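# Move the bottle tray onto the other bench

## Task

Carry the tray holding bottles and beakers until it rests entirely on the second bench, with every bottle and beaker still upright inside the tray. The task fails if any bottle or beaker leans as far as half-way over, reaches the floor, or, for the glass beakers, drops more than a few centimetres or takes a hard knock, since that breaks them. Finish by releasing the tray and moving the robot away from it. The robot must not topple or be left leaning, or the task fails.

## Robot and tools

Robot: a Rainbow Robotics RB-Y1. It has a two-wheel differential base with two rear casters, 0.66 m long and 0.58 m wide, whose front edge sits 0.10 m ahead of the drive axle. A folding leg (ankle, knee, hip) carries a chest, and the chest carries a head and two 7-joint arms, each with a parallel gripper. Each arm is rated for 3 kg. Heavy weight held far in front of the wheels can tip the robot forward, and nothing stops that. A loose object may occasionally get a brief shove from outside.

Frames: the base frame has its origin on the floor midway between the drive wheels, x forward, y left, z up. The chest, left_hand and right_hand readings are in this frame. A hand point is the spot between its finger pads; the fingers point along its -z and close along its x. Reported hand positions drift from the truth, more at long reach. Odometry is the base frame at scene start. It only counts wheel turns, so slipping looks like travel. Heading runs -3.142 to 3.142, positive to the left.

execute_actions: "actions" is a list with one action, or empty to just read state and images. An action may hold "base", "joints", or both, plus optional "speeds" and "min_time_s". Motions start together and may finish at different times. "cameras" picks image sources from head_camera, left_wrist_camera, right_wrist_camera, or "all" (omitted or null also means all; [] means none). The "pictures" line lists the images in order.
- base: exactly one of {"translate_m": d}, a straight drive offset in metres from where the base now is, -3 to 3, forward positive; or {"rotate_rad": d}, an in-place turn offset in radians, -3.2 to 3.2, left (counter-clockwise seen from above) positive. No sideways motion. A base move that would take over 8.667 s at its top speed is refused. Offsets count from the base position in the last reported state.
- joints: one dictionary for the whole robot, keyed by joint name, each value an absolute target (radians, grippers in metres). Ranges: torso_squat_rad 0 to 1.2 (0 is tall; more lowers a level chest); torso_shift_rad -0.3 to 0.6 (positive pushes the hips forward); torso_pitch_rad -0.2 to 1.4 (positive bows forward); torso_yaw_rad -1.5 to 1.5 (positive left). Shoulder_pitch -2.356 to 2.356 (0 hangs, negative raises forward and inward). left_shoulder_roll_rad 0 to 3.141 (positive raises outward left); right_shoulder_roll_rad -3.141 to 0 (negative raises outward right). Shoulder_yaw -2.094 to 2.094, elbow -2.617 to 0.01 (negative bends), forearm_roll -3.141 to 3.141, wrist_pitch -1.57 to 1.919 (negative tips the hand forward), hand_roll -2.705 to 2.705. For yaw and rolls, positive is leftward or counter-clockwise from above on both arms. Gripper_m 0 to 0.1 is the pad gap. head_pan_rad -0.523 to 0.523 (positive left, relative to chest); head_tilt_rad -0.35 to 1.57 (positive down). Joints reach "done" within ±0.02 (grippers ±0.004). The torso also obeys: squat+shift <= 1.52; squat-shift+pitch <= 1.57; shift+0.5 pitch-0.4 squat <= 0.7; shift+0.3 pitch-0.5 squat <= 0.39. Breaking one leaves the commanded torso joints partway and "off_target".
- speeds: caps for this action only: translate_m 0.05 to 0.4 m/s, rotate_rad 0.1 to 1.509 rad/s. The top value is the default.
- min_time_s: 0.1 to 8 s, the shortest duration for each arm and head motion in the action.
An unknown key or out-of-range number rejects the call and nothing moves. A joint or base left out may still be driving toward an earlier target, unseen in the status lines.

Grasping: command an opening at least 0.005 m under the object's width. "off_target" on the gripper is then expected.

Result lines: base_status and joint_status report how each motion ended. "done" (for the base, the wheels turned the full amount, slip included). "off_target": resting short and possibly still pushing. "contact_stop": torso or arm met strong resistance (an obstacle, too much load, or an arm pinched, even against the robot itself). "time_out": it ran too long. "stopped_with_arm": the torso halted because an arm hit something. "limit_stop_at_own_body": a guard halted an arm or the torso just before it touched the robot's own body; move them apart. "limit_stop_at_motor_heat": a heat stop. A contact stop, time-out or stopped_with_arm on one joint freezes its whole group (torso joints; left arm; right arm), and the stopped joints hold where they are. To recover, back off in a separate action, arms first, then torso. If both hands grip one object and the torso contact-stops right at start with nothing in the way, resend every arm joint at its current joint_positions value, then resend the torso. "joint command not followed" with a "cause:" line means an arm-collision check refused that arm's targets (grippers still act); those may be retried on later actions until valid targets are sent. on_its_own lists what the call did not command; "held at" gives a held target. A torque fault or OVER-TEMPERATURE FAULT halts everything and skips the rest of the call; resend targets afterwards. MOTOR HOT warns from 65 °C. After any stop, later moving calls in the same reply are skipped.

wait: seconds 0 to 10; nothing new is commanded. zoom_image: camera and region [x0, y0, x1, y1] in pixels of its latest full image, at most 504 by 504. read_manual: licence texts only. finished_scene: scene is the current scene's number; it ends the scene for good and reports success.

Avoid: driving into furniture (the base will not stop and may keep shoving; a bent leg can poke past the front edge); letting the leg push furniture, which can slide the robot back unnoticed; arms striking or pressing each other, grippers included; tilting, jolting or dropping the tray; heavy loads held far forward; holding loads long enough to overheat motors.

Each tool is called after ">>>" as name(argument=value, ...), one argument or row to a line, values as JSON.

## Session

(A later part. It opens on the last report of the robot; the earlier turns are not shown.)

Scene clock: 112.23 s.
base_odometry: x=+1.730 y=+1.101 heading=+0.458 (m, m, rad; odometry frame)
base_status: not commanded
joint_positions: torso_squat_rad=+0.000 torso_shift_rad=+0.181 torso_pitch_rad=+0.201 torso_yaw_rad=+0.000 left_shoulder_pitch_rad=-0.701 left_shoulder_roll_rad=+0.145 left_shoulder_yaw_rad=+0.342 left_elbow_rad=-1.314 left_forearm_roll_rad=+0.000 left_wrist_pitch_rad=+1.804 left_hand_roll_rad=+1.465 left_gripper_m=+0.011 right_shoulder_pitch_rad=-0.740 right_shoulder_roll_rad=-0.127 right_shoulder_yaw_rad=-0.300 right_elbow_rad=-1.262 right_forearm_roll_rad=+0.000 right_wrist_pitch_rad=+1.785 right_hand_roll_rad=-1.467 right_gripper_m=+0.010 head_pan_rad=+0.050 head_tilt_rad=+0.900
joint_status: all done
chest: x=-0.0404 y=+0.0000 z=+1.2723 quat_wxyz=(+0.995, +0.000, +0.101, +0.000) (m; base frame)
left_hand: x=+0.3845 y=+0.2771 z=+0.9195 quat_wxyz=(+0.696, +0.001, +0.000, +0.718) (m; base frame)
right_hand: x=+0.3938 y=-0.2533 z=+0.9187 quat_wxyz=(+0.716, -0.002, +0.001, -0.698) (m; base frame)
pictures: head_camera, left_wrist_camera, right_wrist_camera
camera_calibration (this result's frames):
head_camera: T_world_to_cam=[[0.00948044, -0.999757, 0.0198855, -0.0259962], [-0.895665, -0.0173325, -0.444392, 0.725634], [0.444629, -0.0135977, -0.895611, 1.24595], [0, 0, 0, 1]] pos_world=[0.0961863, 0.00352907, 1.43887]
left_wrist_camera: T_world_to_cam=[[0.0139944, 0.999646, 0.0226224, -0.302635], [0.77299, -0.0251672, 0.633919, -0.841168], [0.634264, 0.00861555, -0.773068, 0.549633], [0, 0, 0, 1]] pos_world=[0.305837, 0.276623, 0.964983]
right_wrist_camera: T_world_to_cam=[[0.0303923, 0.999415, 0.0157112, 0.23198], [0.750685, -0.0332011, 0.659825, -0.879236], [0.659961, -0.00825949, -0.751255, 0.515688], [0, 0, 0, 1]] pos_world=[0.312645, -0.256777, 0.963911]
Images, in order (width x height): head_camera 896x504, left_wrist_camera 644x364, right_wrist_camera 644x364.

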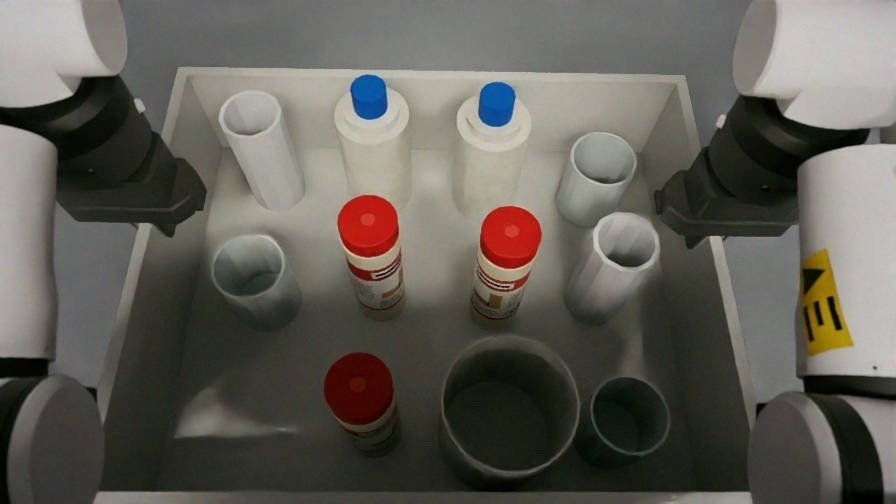

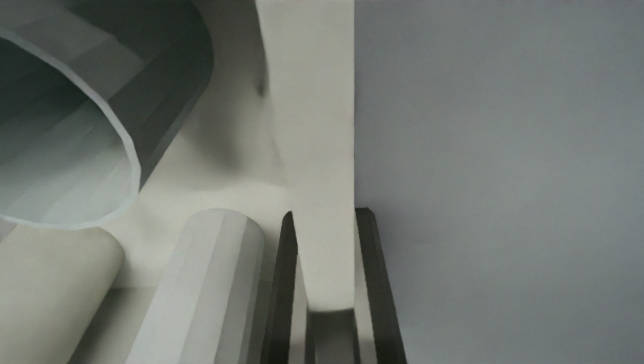

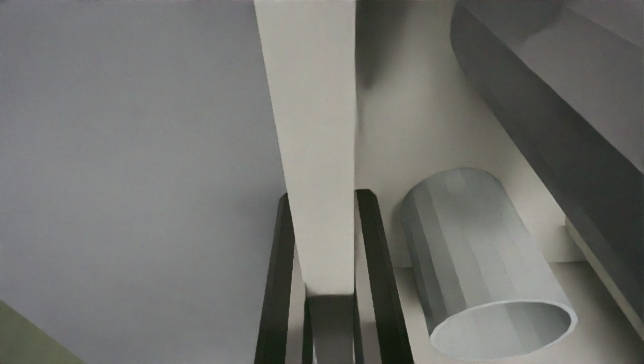

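>>> execute_actions(
  actions=[
    {"base": {"translate_m": -0.65}, "joints": {"torso_shift_rad": 0.05}},
  ],
  cameras=["head_camera"],
)

Scene clock: 117.03 s.
base_odometry: x=+1.147 y=+0.813 heading=+0.460 (m, m, rad; odometry frame)
base_status: done
joint_positions: torso_squat_rad=+0.000 torso_shift_rad=+0.050 torso_pitch_rad=+0.201 torso_yaw_rad=+0.000 left_shoulder_pitch_rad=-0.701 left_shoulder_roll_rad=+0.145 left_shoulder_yaw_rad=+0.342 left_elbow_rad=-1.314 left_forearm_roll_rad=+0.000 left_wrist_pitch_rad=+1.804 left_hand_roll_rad=+1.465 left_gripper_m=+0.011 right_shoulder_pitch_rad=-0.740 right_shoulder_roll_rad=-0.127 right_shoulder_yaw_rad=-0.300 right_elbow_rad=-1.262 right_forearm_roll_rad=+0.000 right_wrist_pitch_rad=+1.785 right_hand_roll_rad=-1.467 right_gripper_m=+0.010 head_pan_rad=+0.050 head_tilt_rad=+0.900
joint_status: all done
chest: x=-0.1309 y=+0.0000 z=+1.2828 quat_wxyz=(+0.995, +0.000, +0.100, +0.000) (m; base frame)
left_hand: x=+0.2940 y=+0.2770 z=+0.9300 quat_wxyz=(+0.696, +0.001, +0.000, +0.718) (m; base frame)
right_hand: x=+0.3032 y=-0.2533 z=+0.9292 quat_wxyz=(+0.716, -0.002, +0.001, -0.698) (m; base frame)
pictures: head_camera
camera_calibration (this result's frames):
head_camera: T_world_to_cam=[[0.00944159, -0.999758, 0.0198893, -0.0253628], [-0.895545, -0.017303, -0.444634, 0.649575], [0.44487, -0.0136137, -0.895492, 1.29547], [0, 0, 0, 1]] pos_world=[0.00564688, 0.00351911, 1.44941]
Images, in order (width x height): head_camera 896x504.

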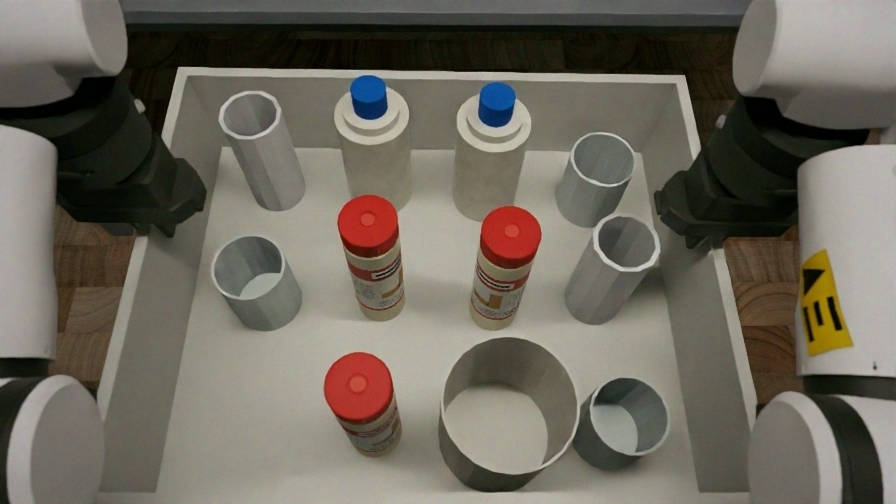

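>>> execute_actions(
  actions=[
    {"base": {"rotate_rad": -3.12}, "joints": {"head_tilt_rad": 0.35}},
  ],
  cameras=["head_camera"],
)

Scene clock: 124.33 s.
base_odometry: x=+1.147 y=+0.813 heading=-2.659 (m, m, rad; odometry frame)
base_status: done
joint_positions: torso_squat_rad=+0.000 torso_shift_rad=+0.050 torso_pitch_rad=+0.201 torso_yaw_rad=+0.000 left_shoulder_pitch_rad=-0.701 left_shoulder_roll_rad=+0.145 left_shoulder_yaw_rad=+0.342 left_elbow_rad=-1.314 left_forearm_roll_rad=+0.000 left_wrist_pitch_rad=+1.804 left_hand_roll_rad=+1.465 left_gripper_m=+0.011 right_shoulder_pitch_rad=-0.740 right_shoulder_roll_rad=-0.127 right_shoulder_yaw_rad=-0.300 right_elbow_rad=-1.262 right_forearm_roll_rad=+0.000 right_wrist_pitch_rad=+1.785 right_hand_roll_rad=-1.467 right_gripper_m=+0.010 head_pan_rad=+0.050 head_tilt_rad=+0.350
joint_status: all done
chest: x=-0.1309 y=-0.0001 z=+1.2828 quat_wxyz=(+0.995, +0.000, +0.100, +0.000) (m; base frame)
left_hand: x=+0.2940 y=+0.2770 z=+0.9300 quat_wxyz=(+0.696, +0.001, +0.000, +0.718) (m; base frame)
right_hand: x=+0.3032 y=-0.2533 z=+0.9292 quat_wxyz=(+0.716, -0.002, +0.001, -0.698) (m; base frame)
pictures: head_camera
camera_calibration (this result's frames):
head_camera: T_world_to_cam=[[-0.000146887, -0.999987, -0.00519023, 0.0109219], [-0.531686, 0.00447392, -0.84693, 1.26796], [0.846942, 0.00263517, -0.531679, 0.786919], [0, 0, 0, 1]] pos_world=[0.00768137, 0.00317533, 1.49232]
Images, in order (width x height): head_camera 896x504.

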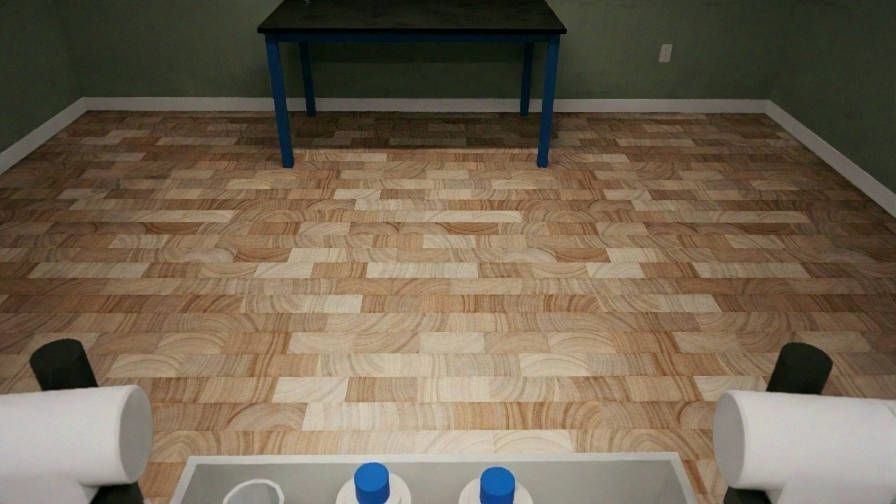

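>>> execute_actions(
  actions=[
    {"base": {"translate_m": 2.55}, "joints": {"head_tilt_rad": 0.5}},
  ],
)

Scene clock: 133.13 s.
base_odometry: x=-1.112 y=-0.370 heading=-2.659 (m, m, rad; odometry frame)
base_status: done
joint_positions: torso_squat_rad=+0.000 torso_shift_rad=+0.050 torso_pitch_rad=+0.201 torso_yaw_rad=+0.000 left_shoulder_pitch_rad=-0.701 left_shoulder_roll_rad=+0.145 left_shoulder_yaw_rad=+0.342 left_elbow_rad=-1.314 left_forearm_roll_rad=+0.000 left_wrist_pitch_rad=+1.804 left_hand_roll_rad=+1.465 left_gripper_m=+0.011 right_shoulder_pitch_rad=-0.740 right_shoulder_roll_rad=-0.127 right_shoulder_yaw_rad=-0.300 right_elbow_rad=-1.262 right_forearm_roll_rad=+0.000 right_wrist_pitch_rad=+1.785 right_hand_roll_rad=-1.467 right_gripper_m=+0.010 head_pan_rad=+0.050 head_tilt_rad=+0.500
joint_status: all done
chest: x=-0.1308 y=-0.0001 z=+1.2828 quat_wxyz=(+0.995, +0.000, +0.100, +0.000) (m; base frame)
left_hand: x=+0.2940 y=+0.2770 z=+0.9300 quat_wxyz=(+0.696, +0.001, +0.000, +0.718) (m; base frame)
right_hand: x=+0.3033 y=-0.2533 z=+0.9292 quat_wxyz=(+0.716, -0.002, +0.001, -0.698) (m; base frame)
pictures: head_camera, left_wrist_camera, right_wrist_camera
camera_calibration (this result's frames):
head_camera: T_world_to_cam=[[0.00107516, -0.999997, 0.00210648, 0.000248053], [-0.652161, -0.00229806, -0.758077, 1.12864], [0.75808, -0.000558705, -0.652161, 0.958334], [0, 0, 0, 1]] pos_world=[0.00955958, 0.00337716, 1.48058]
left_wrist_camera: T_world_to_cam=[[0.0140465, 0.999649, 0.0224824, -0.301387], [0.773074, -0.0251175, 0.633819, -0.777792], [0.63416, 0.00847764, -0.773155, 0.615243], [0, 0, 0, 1]] pos_world=[0.215361, 0.276529, 0.975433]
right_wrist_camera: T_world_to_cam=[[0.030436, 0.999411, 0.0158339, 0.234435], [0.750785, -0.0333162, 0.659706, -0.818139], [0.659845, -0.00819088, -0.751357, 0.583406], [0, 0, 0, 1]] pos_world=[0.222154, -0.256775, 0.974366]
Images, in order (width x height): head_camera 896x504, left_wrist_camera 644x364, right_wrist_camera 644x364.

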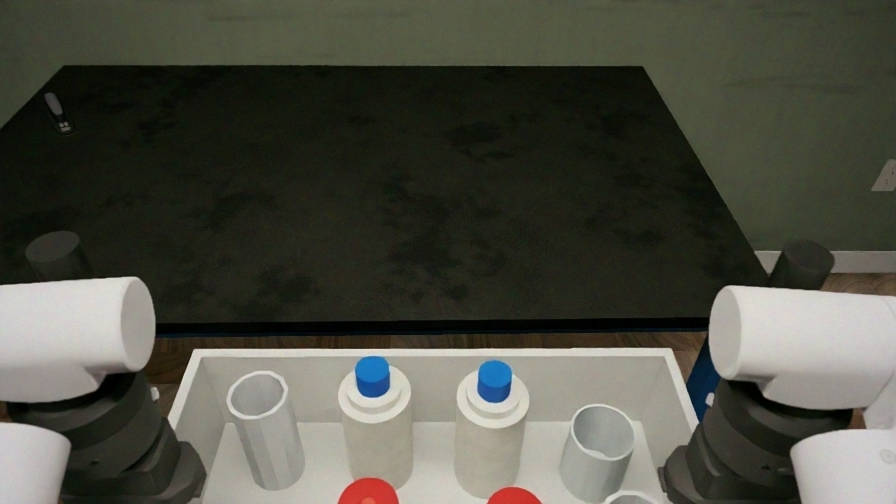

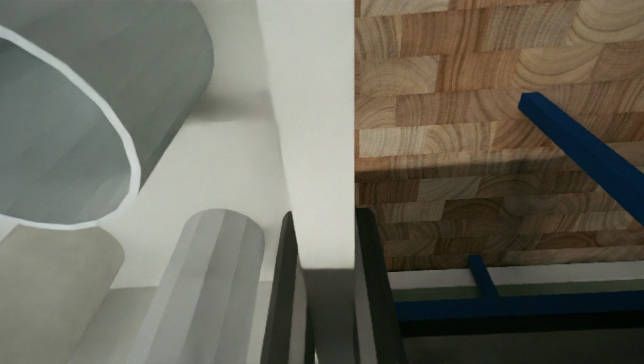

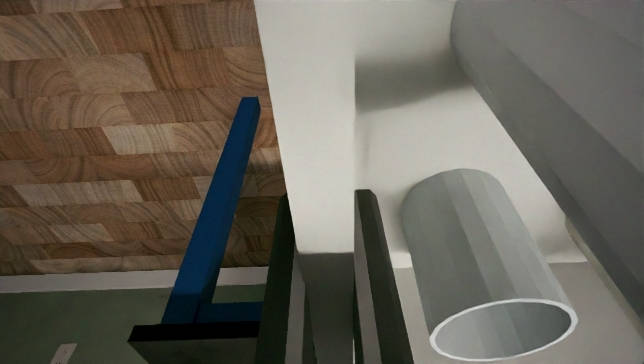

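>>> execute_actions(
  actions=[
    {"base": {"translate_m": 0.565}, "joints": {"torso_shift_rad": 0.15, "head_tilt_rad": 0.95}},
  ],
)

Scene clock: 139.93 s.
base_odometry: x=-1.613 y=-0.632 heading=-2.659 (m, m, rad; odometry frame)
base_status: done
joint_positions: torso_squat_rad=+0.000 torso_shift_rad=+0.151 torso_pitch_rad=+0.201 torso_yaw_rad=+0.000 left_shoulder_pitch_rad=-0.701 left_shoulder_roll_rad=+0.145 left_shoulder_yaw_rad=+0.342 left_elbow_rad=-1.314 left_forearm_roll_rad=+0.000 left_wrist_pitch_rad=+1.804 left_hand_roll_rad=+1.465 left_gripper_m=+0.011 right_shoulder_pitch_rad=-0.740 right_shoulder_roll_rad=-0.127 right_shoulder_yaw_rad=-0.300 right_elbow_rad=-1.262 right_forearm_roll_rad=+0.000 right_wrist_pitch_rad=+1.785 right_hand_roll_rad=-1.467 right_gripper_m=+0.010 head_pan_rad=+0.050 head_tilt_rad=+0.950
joint_status: all done
chest: x=-0.0611 y=-0.0001 z=+1.2758 quat_wxyz=(+0.995, +0.000, +0.101, +0.000) (m; base frame)
left_hand: x=+0.3637 y=+0.2770 z=+0.9229 quat_wxyz=(+0.696, +0.001, +0.000, +0.718) (m; base frame)
right_hand: x=+0.3730 y=-0.2533 z=+0.9221 quat_wxyz=(+0.716, -0.002, +0.001, -0.698) (m; base frame)
pictures: head_camera, left_wrist_camera, right_wrist_camera
camera_calibration (this result's frames):
head_camera: T_world_to_cam=[[0.010963, -0.999702, 0.0218039, -0.0287187], [-0.91669, -0.0187585, -0.39916, 0.642213], [0.39945, -0.0156115, -0.916622, 1.28914], [0, 0, 0, 1]] pos_world=[0.0740776, 0.00346215, 1.43863]
left_wrist_camera: T_world_to_cam=[[0.0140538, 0.999649, 0.0224798, -0.302206], [0.773113, -0.0251211, 0.63377, -0.827141], [0.634112, 0.00847257, -0.773194, 0.565662], [0, 0, 0, 1]] pos_world=[0.285027, 0.276529, 0.968378]
right_wrist_camera: T_world_to_cam=[[0.0304292, 0.999411, 0.0158374, 0.232418], [0.750834, -0.033314, 0.659651, -0.865747], [0.65979, -0.00818136, -0.751405, 0.532202], [0, 0, 0, 1]] pos_world=[0.291818, -0.256769, 0.967309]
Images, in order (width x height): head_camera 896x504, left_wrist_camera 644x364, right_wrist_camera 644x364.

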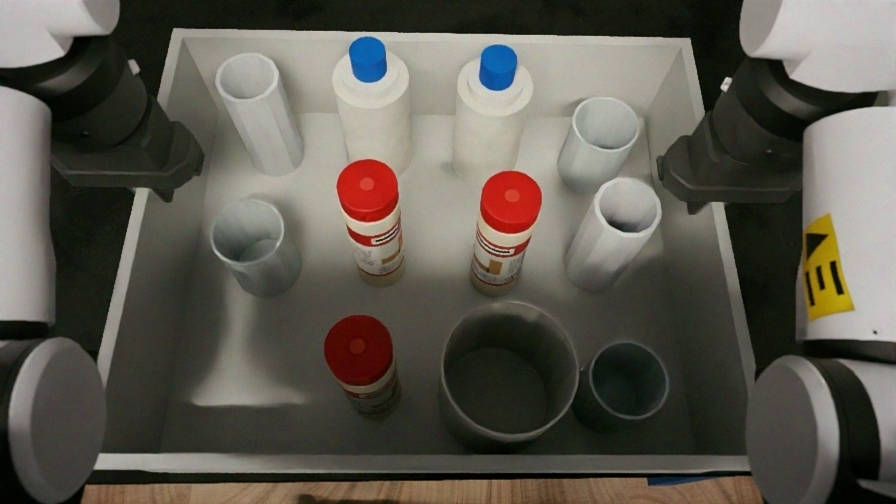

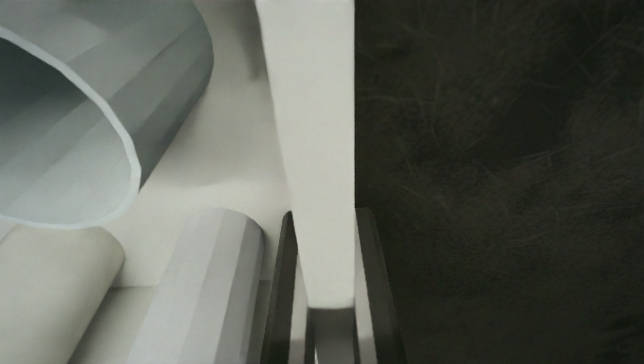

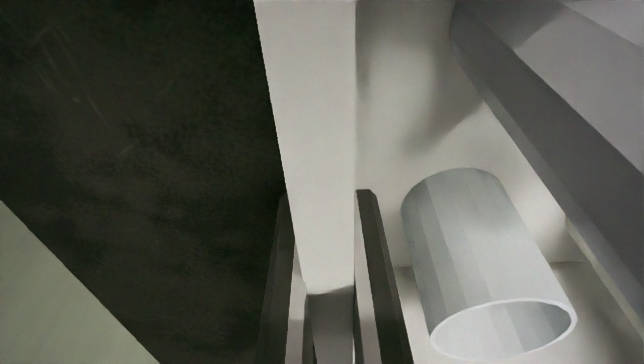

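>>> execute_actions(
  actions=[
    {"joints": {"torso_shift_rad": 0.25, "torso_squat_rad": 0.15}},
  ],
  cameras=[],
)

>>> execute_actions(
  actions=[
    {"joints": {"torso_squat_rad": 0.25}},
  ],
)

Scene clock: 142.77 s.
base_odometry: x=-1.613 y=-0.632 heading=-2.659 (m, m, rad; odometry frame)
base_status: not commanded
joint_positions: torso_squat_rad=+0.150 torso_shift_rad=+0.251 torso_pitch_rad=+0.201 torso_yaw_rad=+0.000 left_shoulder_pitch_rad=-0.701 left_shoulder_roll_rad=+0.145 left_shoulder_yaw_rad=+0.342 left_elbow_rad=-1.314 left_forearm_roll_rad=+0.000 left_wrist_pitch_rad=+1.804 left_hand_roll_rad=+1.465 left_gripper_m=+0.011 right_shoulder_pitch_rad=-0.740 right_shoulder_roll_rad=-0.127 right_shoulder_yaw_rad=-0.300 right_elbow_rad=-1.262 right_forearm_roll_rad=+0.000 right_wrist_pitch_rad=+1.785 right_hand_roll_rad=-1.467 right_gripper_m=+0.010 head_pan_rad=+0.050 head_tilt_rad=+0.950
joint_status: all done
chest: x=+0.0056 y=+0.0000 z=+1.2542 quat_wxyz=(+0.995, +0.000, +0.101, +0.000) (m; base frame)
left_hand: x=+0.4304 y=+0.2770 z=+0.9013 quat_wxyz=(+0.696, +0.001, +0.000, +0.718) (m; base frame)
right_hand: x=+0.4396 y=-0.2533 z=+0.9005 quat_wxyz=(+0.716, -0.002, +0.002, -0.698) (m; base frame)
pictures: none
No camera images: the call's "cameras" was empty. Leave "cameras" out to get every camera's image.

Scene clock: 143.87 s.
base_odometry: x=-1.613 y=-0.632 heading=-2.659 (m, m, rad; odometry frame)
base_status: not commanded
joint_positions: torso_squat_rad=+0.250 torso_shift_rad=+0.250 torso_pitch_rad=+0.199 torso_yaw_rad=+0.000 left_shoulder_pitch_rad=-0.703 left_shoulder_roll_rad=+0.146 left_shoulder_yaw_rad=+0.342 left_elbow_rad=-1.315 left_forearm_roll_rad=+0.000 left_wrist_pitch_rad=+1.804 left_hand_roll_rad=+1.465 left_gripper_m=+0.011 right_shoulder_pitch_rad=-0.742 right_shoulder_roll_rad=-0.128 right_shoulder_yaw_rad=-0.300 right_elbow_rad=-1.263 right_forearm_roll_rad=+0.000 right_wrist_pitch_rad=+1.785 right_hand_roll_rad=-1.467 right_gripper_m=+0.010 head_pan_rad=+0.050 head_tilt_rad=+0.950
joint_status: all done
chest: x=+0.0010 y=+0.0000 z=+1.2410 quat_wxyz=(+0.995, +0.000, +0.100, +0.000) (m; base frame)
left_hand: x=+0.4277 y=+0.2770 z=+0.8902 quat_wxyz=(+0.696, +0.000, -0.002, +0.718) (m; base frame)
right_hand: x=+0.4371 y=-0.2532 z=+0.8896 quat_wxyz=(+0.716, +0.000, -0.001, -0.698) (m; base frame)
pictures: head_camera, left_wrist_camera, right_wrist_camera
camera_calibration (this result's frames):
head_camera: T_world_to_cam=[[0.010921, -0.999702, 0.0218298, -0.0286636], [-0.915905, -0.018761, -0.400956, 0.687467], [0.401246, -0.0156152, -0.915837, 1.23148], [0, 0, 0, 1]] pos_world=[0.13584, 0.00347227, 1.40411]
left_wrist_camera: T_world_to_cam=[[0.0143713, 0.999629, 0.0231567, -0.303146], [0.769598, -0.0258438, 0.638006, -0.857984], [0.638367, 0.00865238, -0.769683, 0.494805], [0, 0, 0, 1]] pos_world=[0.348792, 0.276579, 0.935262]
right_wrist_camera: T_world_to_cam=[[0.0297976, 0.999434, 0.0155862, 0.231409], [0.746926, -0.032626, 0.664106, -0.894534], [0.664239, -0.00814706, -0.747476, 0.460021], [0, 0, 0, 1]] pos_world=[0.355692, -0.256715, 0.934313]
Images, in order (width x height): head_camera 896x504, left_wrist_camera 644x364, right_wrist_camera 644x364.

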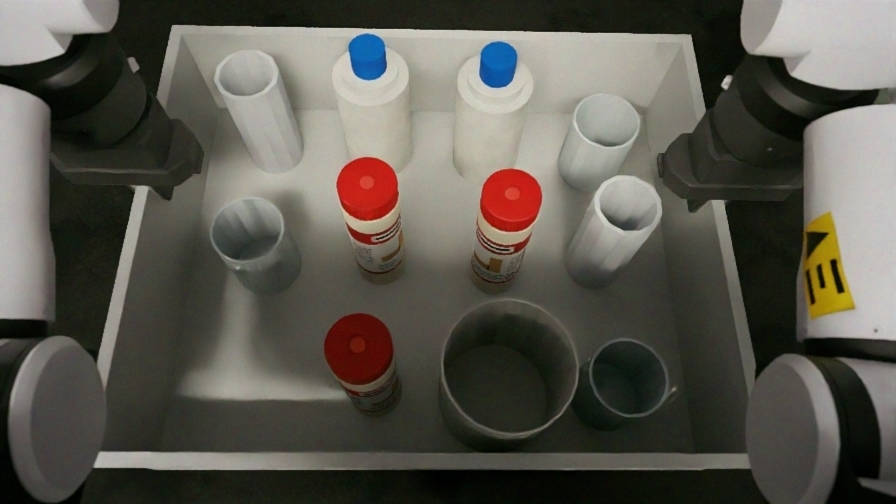

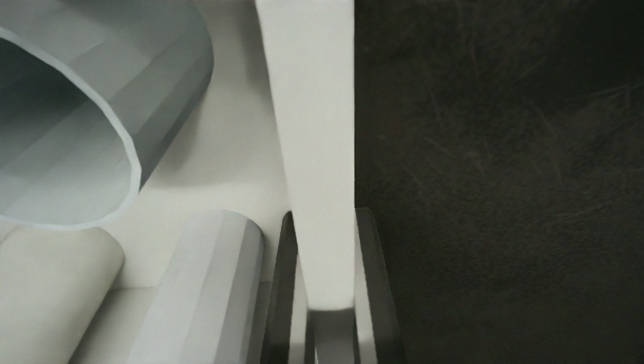

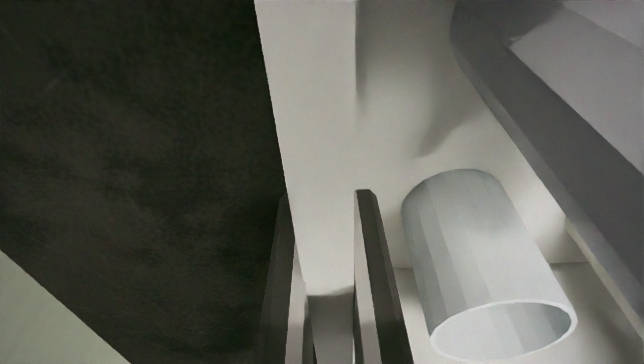

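>>> execute_actions(
  actions=[
    {"joints": {"left_gripper_m": 0.05, "right_gripper_m": 0.05}},
  ],
  cameras=[],
)

>>> execute_actions(
  actions=[
    {"joints": {"torso_squat_rad": 0.0, "left_elbow_rad": -1.55, "left_wrist_pitch_rad": 1.9, "right_elbow_rad": -1.5, "right_wrist_pitch_rad": 1.9}, "min_time_s": 0.8},
  ],
)

Scene clock: 148.33 s.
base_odometry: x=-1.613 y=-0.632 heading=-2.659 (m, m, rad; odometry frame)
base_status: not commanded
joint_positions: torso_squat_rad=+0.250 torso_shift_rad=+0.250 torso_pitch_rad=+0.200 torso_yaw_rad=+0.000 left_shoulder_pitch_rad=-0.703 left_shoulder_roll_rad=+0.145 left_shoulder_yaw_rad=+0.342 left_elbow_rad=-1.315 left_forearm_roll_rad=+0.000 left_wrist_pitch_rad=+1.804 left_hand_roll_rad=+1.465 left_gripper_m=+0.050 right_shoulder_pitch_rad=-0.742 right_shoulder_roll_rad=-0.127 right_shoulder_yaw_rad=-0.300 right_elbow_rad=-1.263 right_forearm_roll_rad=+0.000 right_wrist_pitch_rad=+1.785 right_hand_roll_rad=-1.467 right_gripper_m=+0.050 head_pan_rad=+0.050 head_tilt_rad=+0.950
joint_status: all done
chest: x=+0.0013 y=+0.0000 z=+1.2409 quat_wxyz=(+0.995, +0.000, +0.100, +0.000) (m; base frame)
left_hand: x=+0.4277 y=+0.2767 z=+0.8897 quat_wxyz=(+0.696, +0.000, -0.002, +0.718) (m; base frame)
right_hand: x=+0.4371 y=-0.2530 z=+0.8892 quat_wxyz=(+0.716, +0.000, +0.000, -0.698) (m; base frame)
pictures: none
No camera images: the call's "cameras" was empty. Leave "cameras" out to get every camera's image.

Scene clock: 149.97 s.
base_odometry: x=-1.612 y=-0.632 heading=-2.659 (m, m, rad; odometry frame)
base_status: not commanded
joint_positions: torso_squat_rad=+0.000 torso_shift_rad=+0.250 torso_pitch_rad=+0.200 torso_yaw_rad=+0.000 left_shoulder_pitch_rad=-0.703 left_shoulder_roll_rad=+0.145 left_shoulder_yaw_rad=+0.342 left_elbow_rad=-1.550 left_forearm_roll_rad=+0.000 left_wrist_pitch_rad=+1.900 left_hand_roll_rad=+1.465 left_gripper_m=+0.050 right_shoulder_pitch_rad=-0.742 right_shoulder_roll_rad=-0.127 right_shoulder_yaw_rad=-0.300 right_elbow_rad=-1.500 right_forearm_roll_rad=+0.000 right_wrist_pitch_rad=+1.900 right_hand_roll_rad=-1.467 right_gripper_m=+0.050 head_pan_rad=+0.050 head_tilt_rad=+0.950
joint_status: all done
chest: x=+0.0068 y=+0.0000 z=+1.2620 quat_wxyz=(+0.995, +0.000, +0.100, +0.000) (m; base frame)
left_hand: x=+0.4508 y=+0.2790 z=+0.9717 quat_wxyz=(+0.695, -0.043, -0.056, +0.716) (m; base frame)
right_hand: x=+0.4576 y=-0.2541 z=+0.9713 quat_wxyz=(+0.715, +0.038, -0.047, -0.696) (m; base frame)
pictures: head_camera, left_wrist_camera, right_wrist_camera
camera_calibration (this result's frames):
head_camera: T_world_to_cam=[[0.0109387, -0.999702, 0.0218211, -0.0291794], [-0.916225, -0.0187612, -0.400226, 0.700292], [0.400516, -0.0156151, -0.916157, 1.24879], [0, 0, 0, 1]] pos_world=[0.141783, 0.00346751, 1.425]
left_wrist_camera: T_world_to_cam=[[0.0104107, 0.999026, 0.0428796, -0.324522], [0.676129, -0.0386262, 0.73577, -0.976947], [0.736709, 0.0213323, -0.675873, 0.403691], [0, 0, 0, 1]] pos_world=[0.366518, 0.277859, 1.00557]
right_wrist_camera: T_world_to_cam=[[0.0279602, 0.999558, 0.0101295, 0.236571], [0.662015, -0.026109, 0.749036, -1.00609], [0.748969, -0.0142373, -0.662452, 0.384509], [0, 0, 0, 1]] pos_world=[0.371444, -0.25726, 1.00592]
Images, in order (width x height): head_camera 896x504, left_wrist_camera 644x364, right_wrist_camera 644x364.

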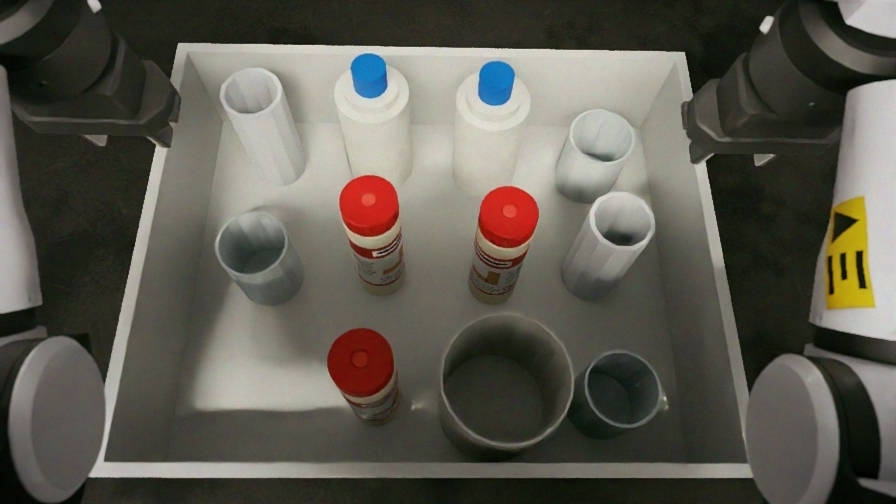

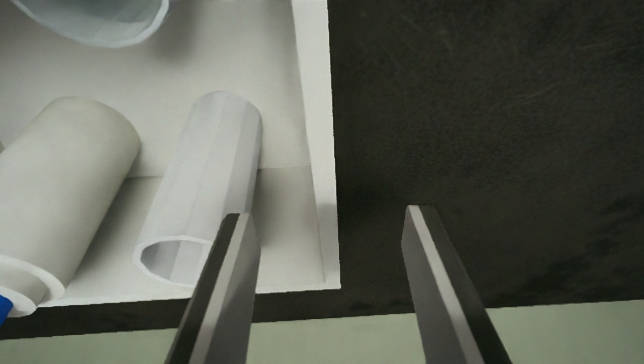

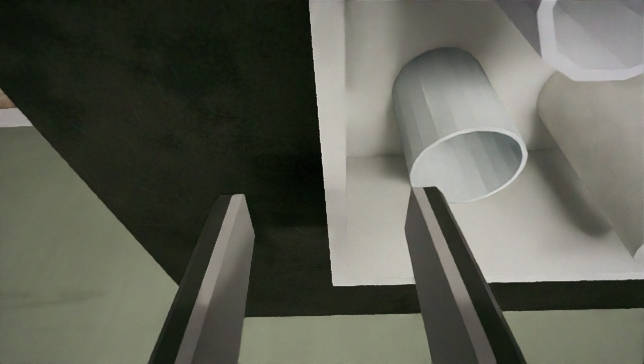

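>>> execute_actions(
  actions=[
    {"base": {"translate_m": -0.6}, "joints": {"torso_shift_rad": 0.0, "torso_pitch_rad": 0.0, "head_tilt_rad": 0.65}},
  ],
  cameras=["head_camera"],
)

Scene clock: 154.13 s.
base_odometry: x=-1.081 y=-0.353 heading=-2.657 (m, m, rad; odometry frame)
base_status: done
joint_positions: torso_squat_rad=+0.000 torso_shift_rad=+0.000 torso_pitch_rad=+0.000 torso_yaw_rad=+0.000 left_shoulder_pitch_rad=-0.703 left_shoulder_roll_rad=+0.145 left_shoulder_yaw_rad=+0.342 left_elbow_rad=-1.550 left_forearm_roll_rad=+0.000 left_wrist_pitch_rad=+1.900 left_hand_roll_rad=+1.465 left_gripper_m=+0.050 right_shoulder_pitch_rad=-0.742 right_shoulder_roll_rad=-0.127 right_shoulder_yaw_rad=-0.300 right_elbow_rad=-1.500 right_forearm_roll_rad=+0.000 right_wrist_pitch_rad=+1.900 right_hand_roll_rad=-1.467 right_gripper_m=+0.050 head_pan_rad=+0.050 head_tilt_rad=+0.650
joint_status: all done
chest: x=-0.2280 y=+0.0000 z=+1.2899 quat_wxyz=(+1.000, +0.000, +0.000, +0.000) (m; base frame)
left_hand: x=+0.2649 y=+0.2789 z=+1.0937 quat_wxyz=(+0.686, -0.114, -0.125, +0.708) (m; base frame)
right_hand: x=+0.2716 y=-0.2541 z=+1.0947 quat_wxyz=(+0.707, +0.108, -0.118, -0.689) (m; base frame)
pictures: head_camera
camera_calibration (this result's frames):
head_camera: T_world_to_cam=[[0.00143232, -0.999952, 0.00965904, -0.0108007], [-0.612316, -0.00851356, -0.790567, 1.10787], [0.790612, -0.00478204, -0.612299, 1.01949], [0, 0, 0, 1]] pos_world=[-0.127637, 0.00350702, 1.50018]
Images, in order (width x height): head_camera 896x504.

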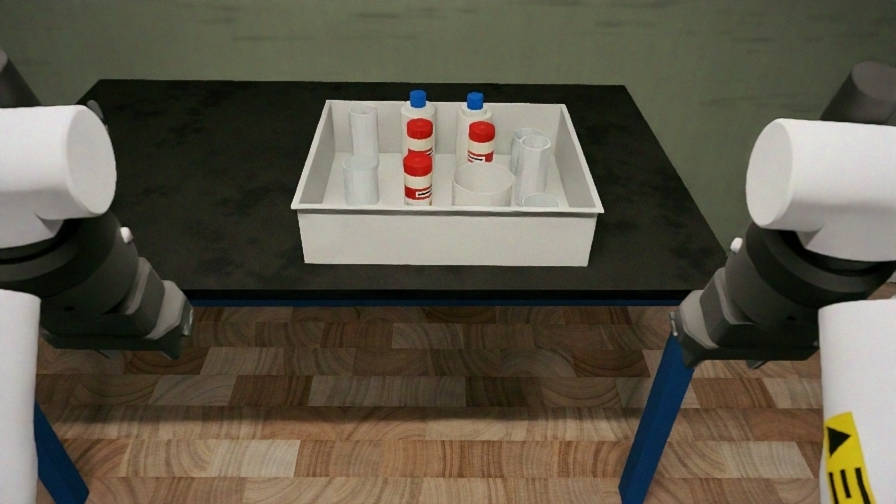

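The tray sits fully on the bench with every item upright, and the robot has backed clear.

>>> finished_scene(
  scene=1,
)

The scene is finished: the task was done.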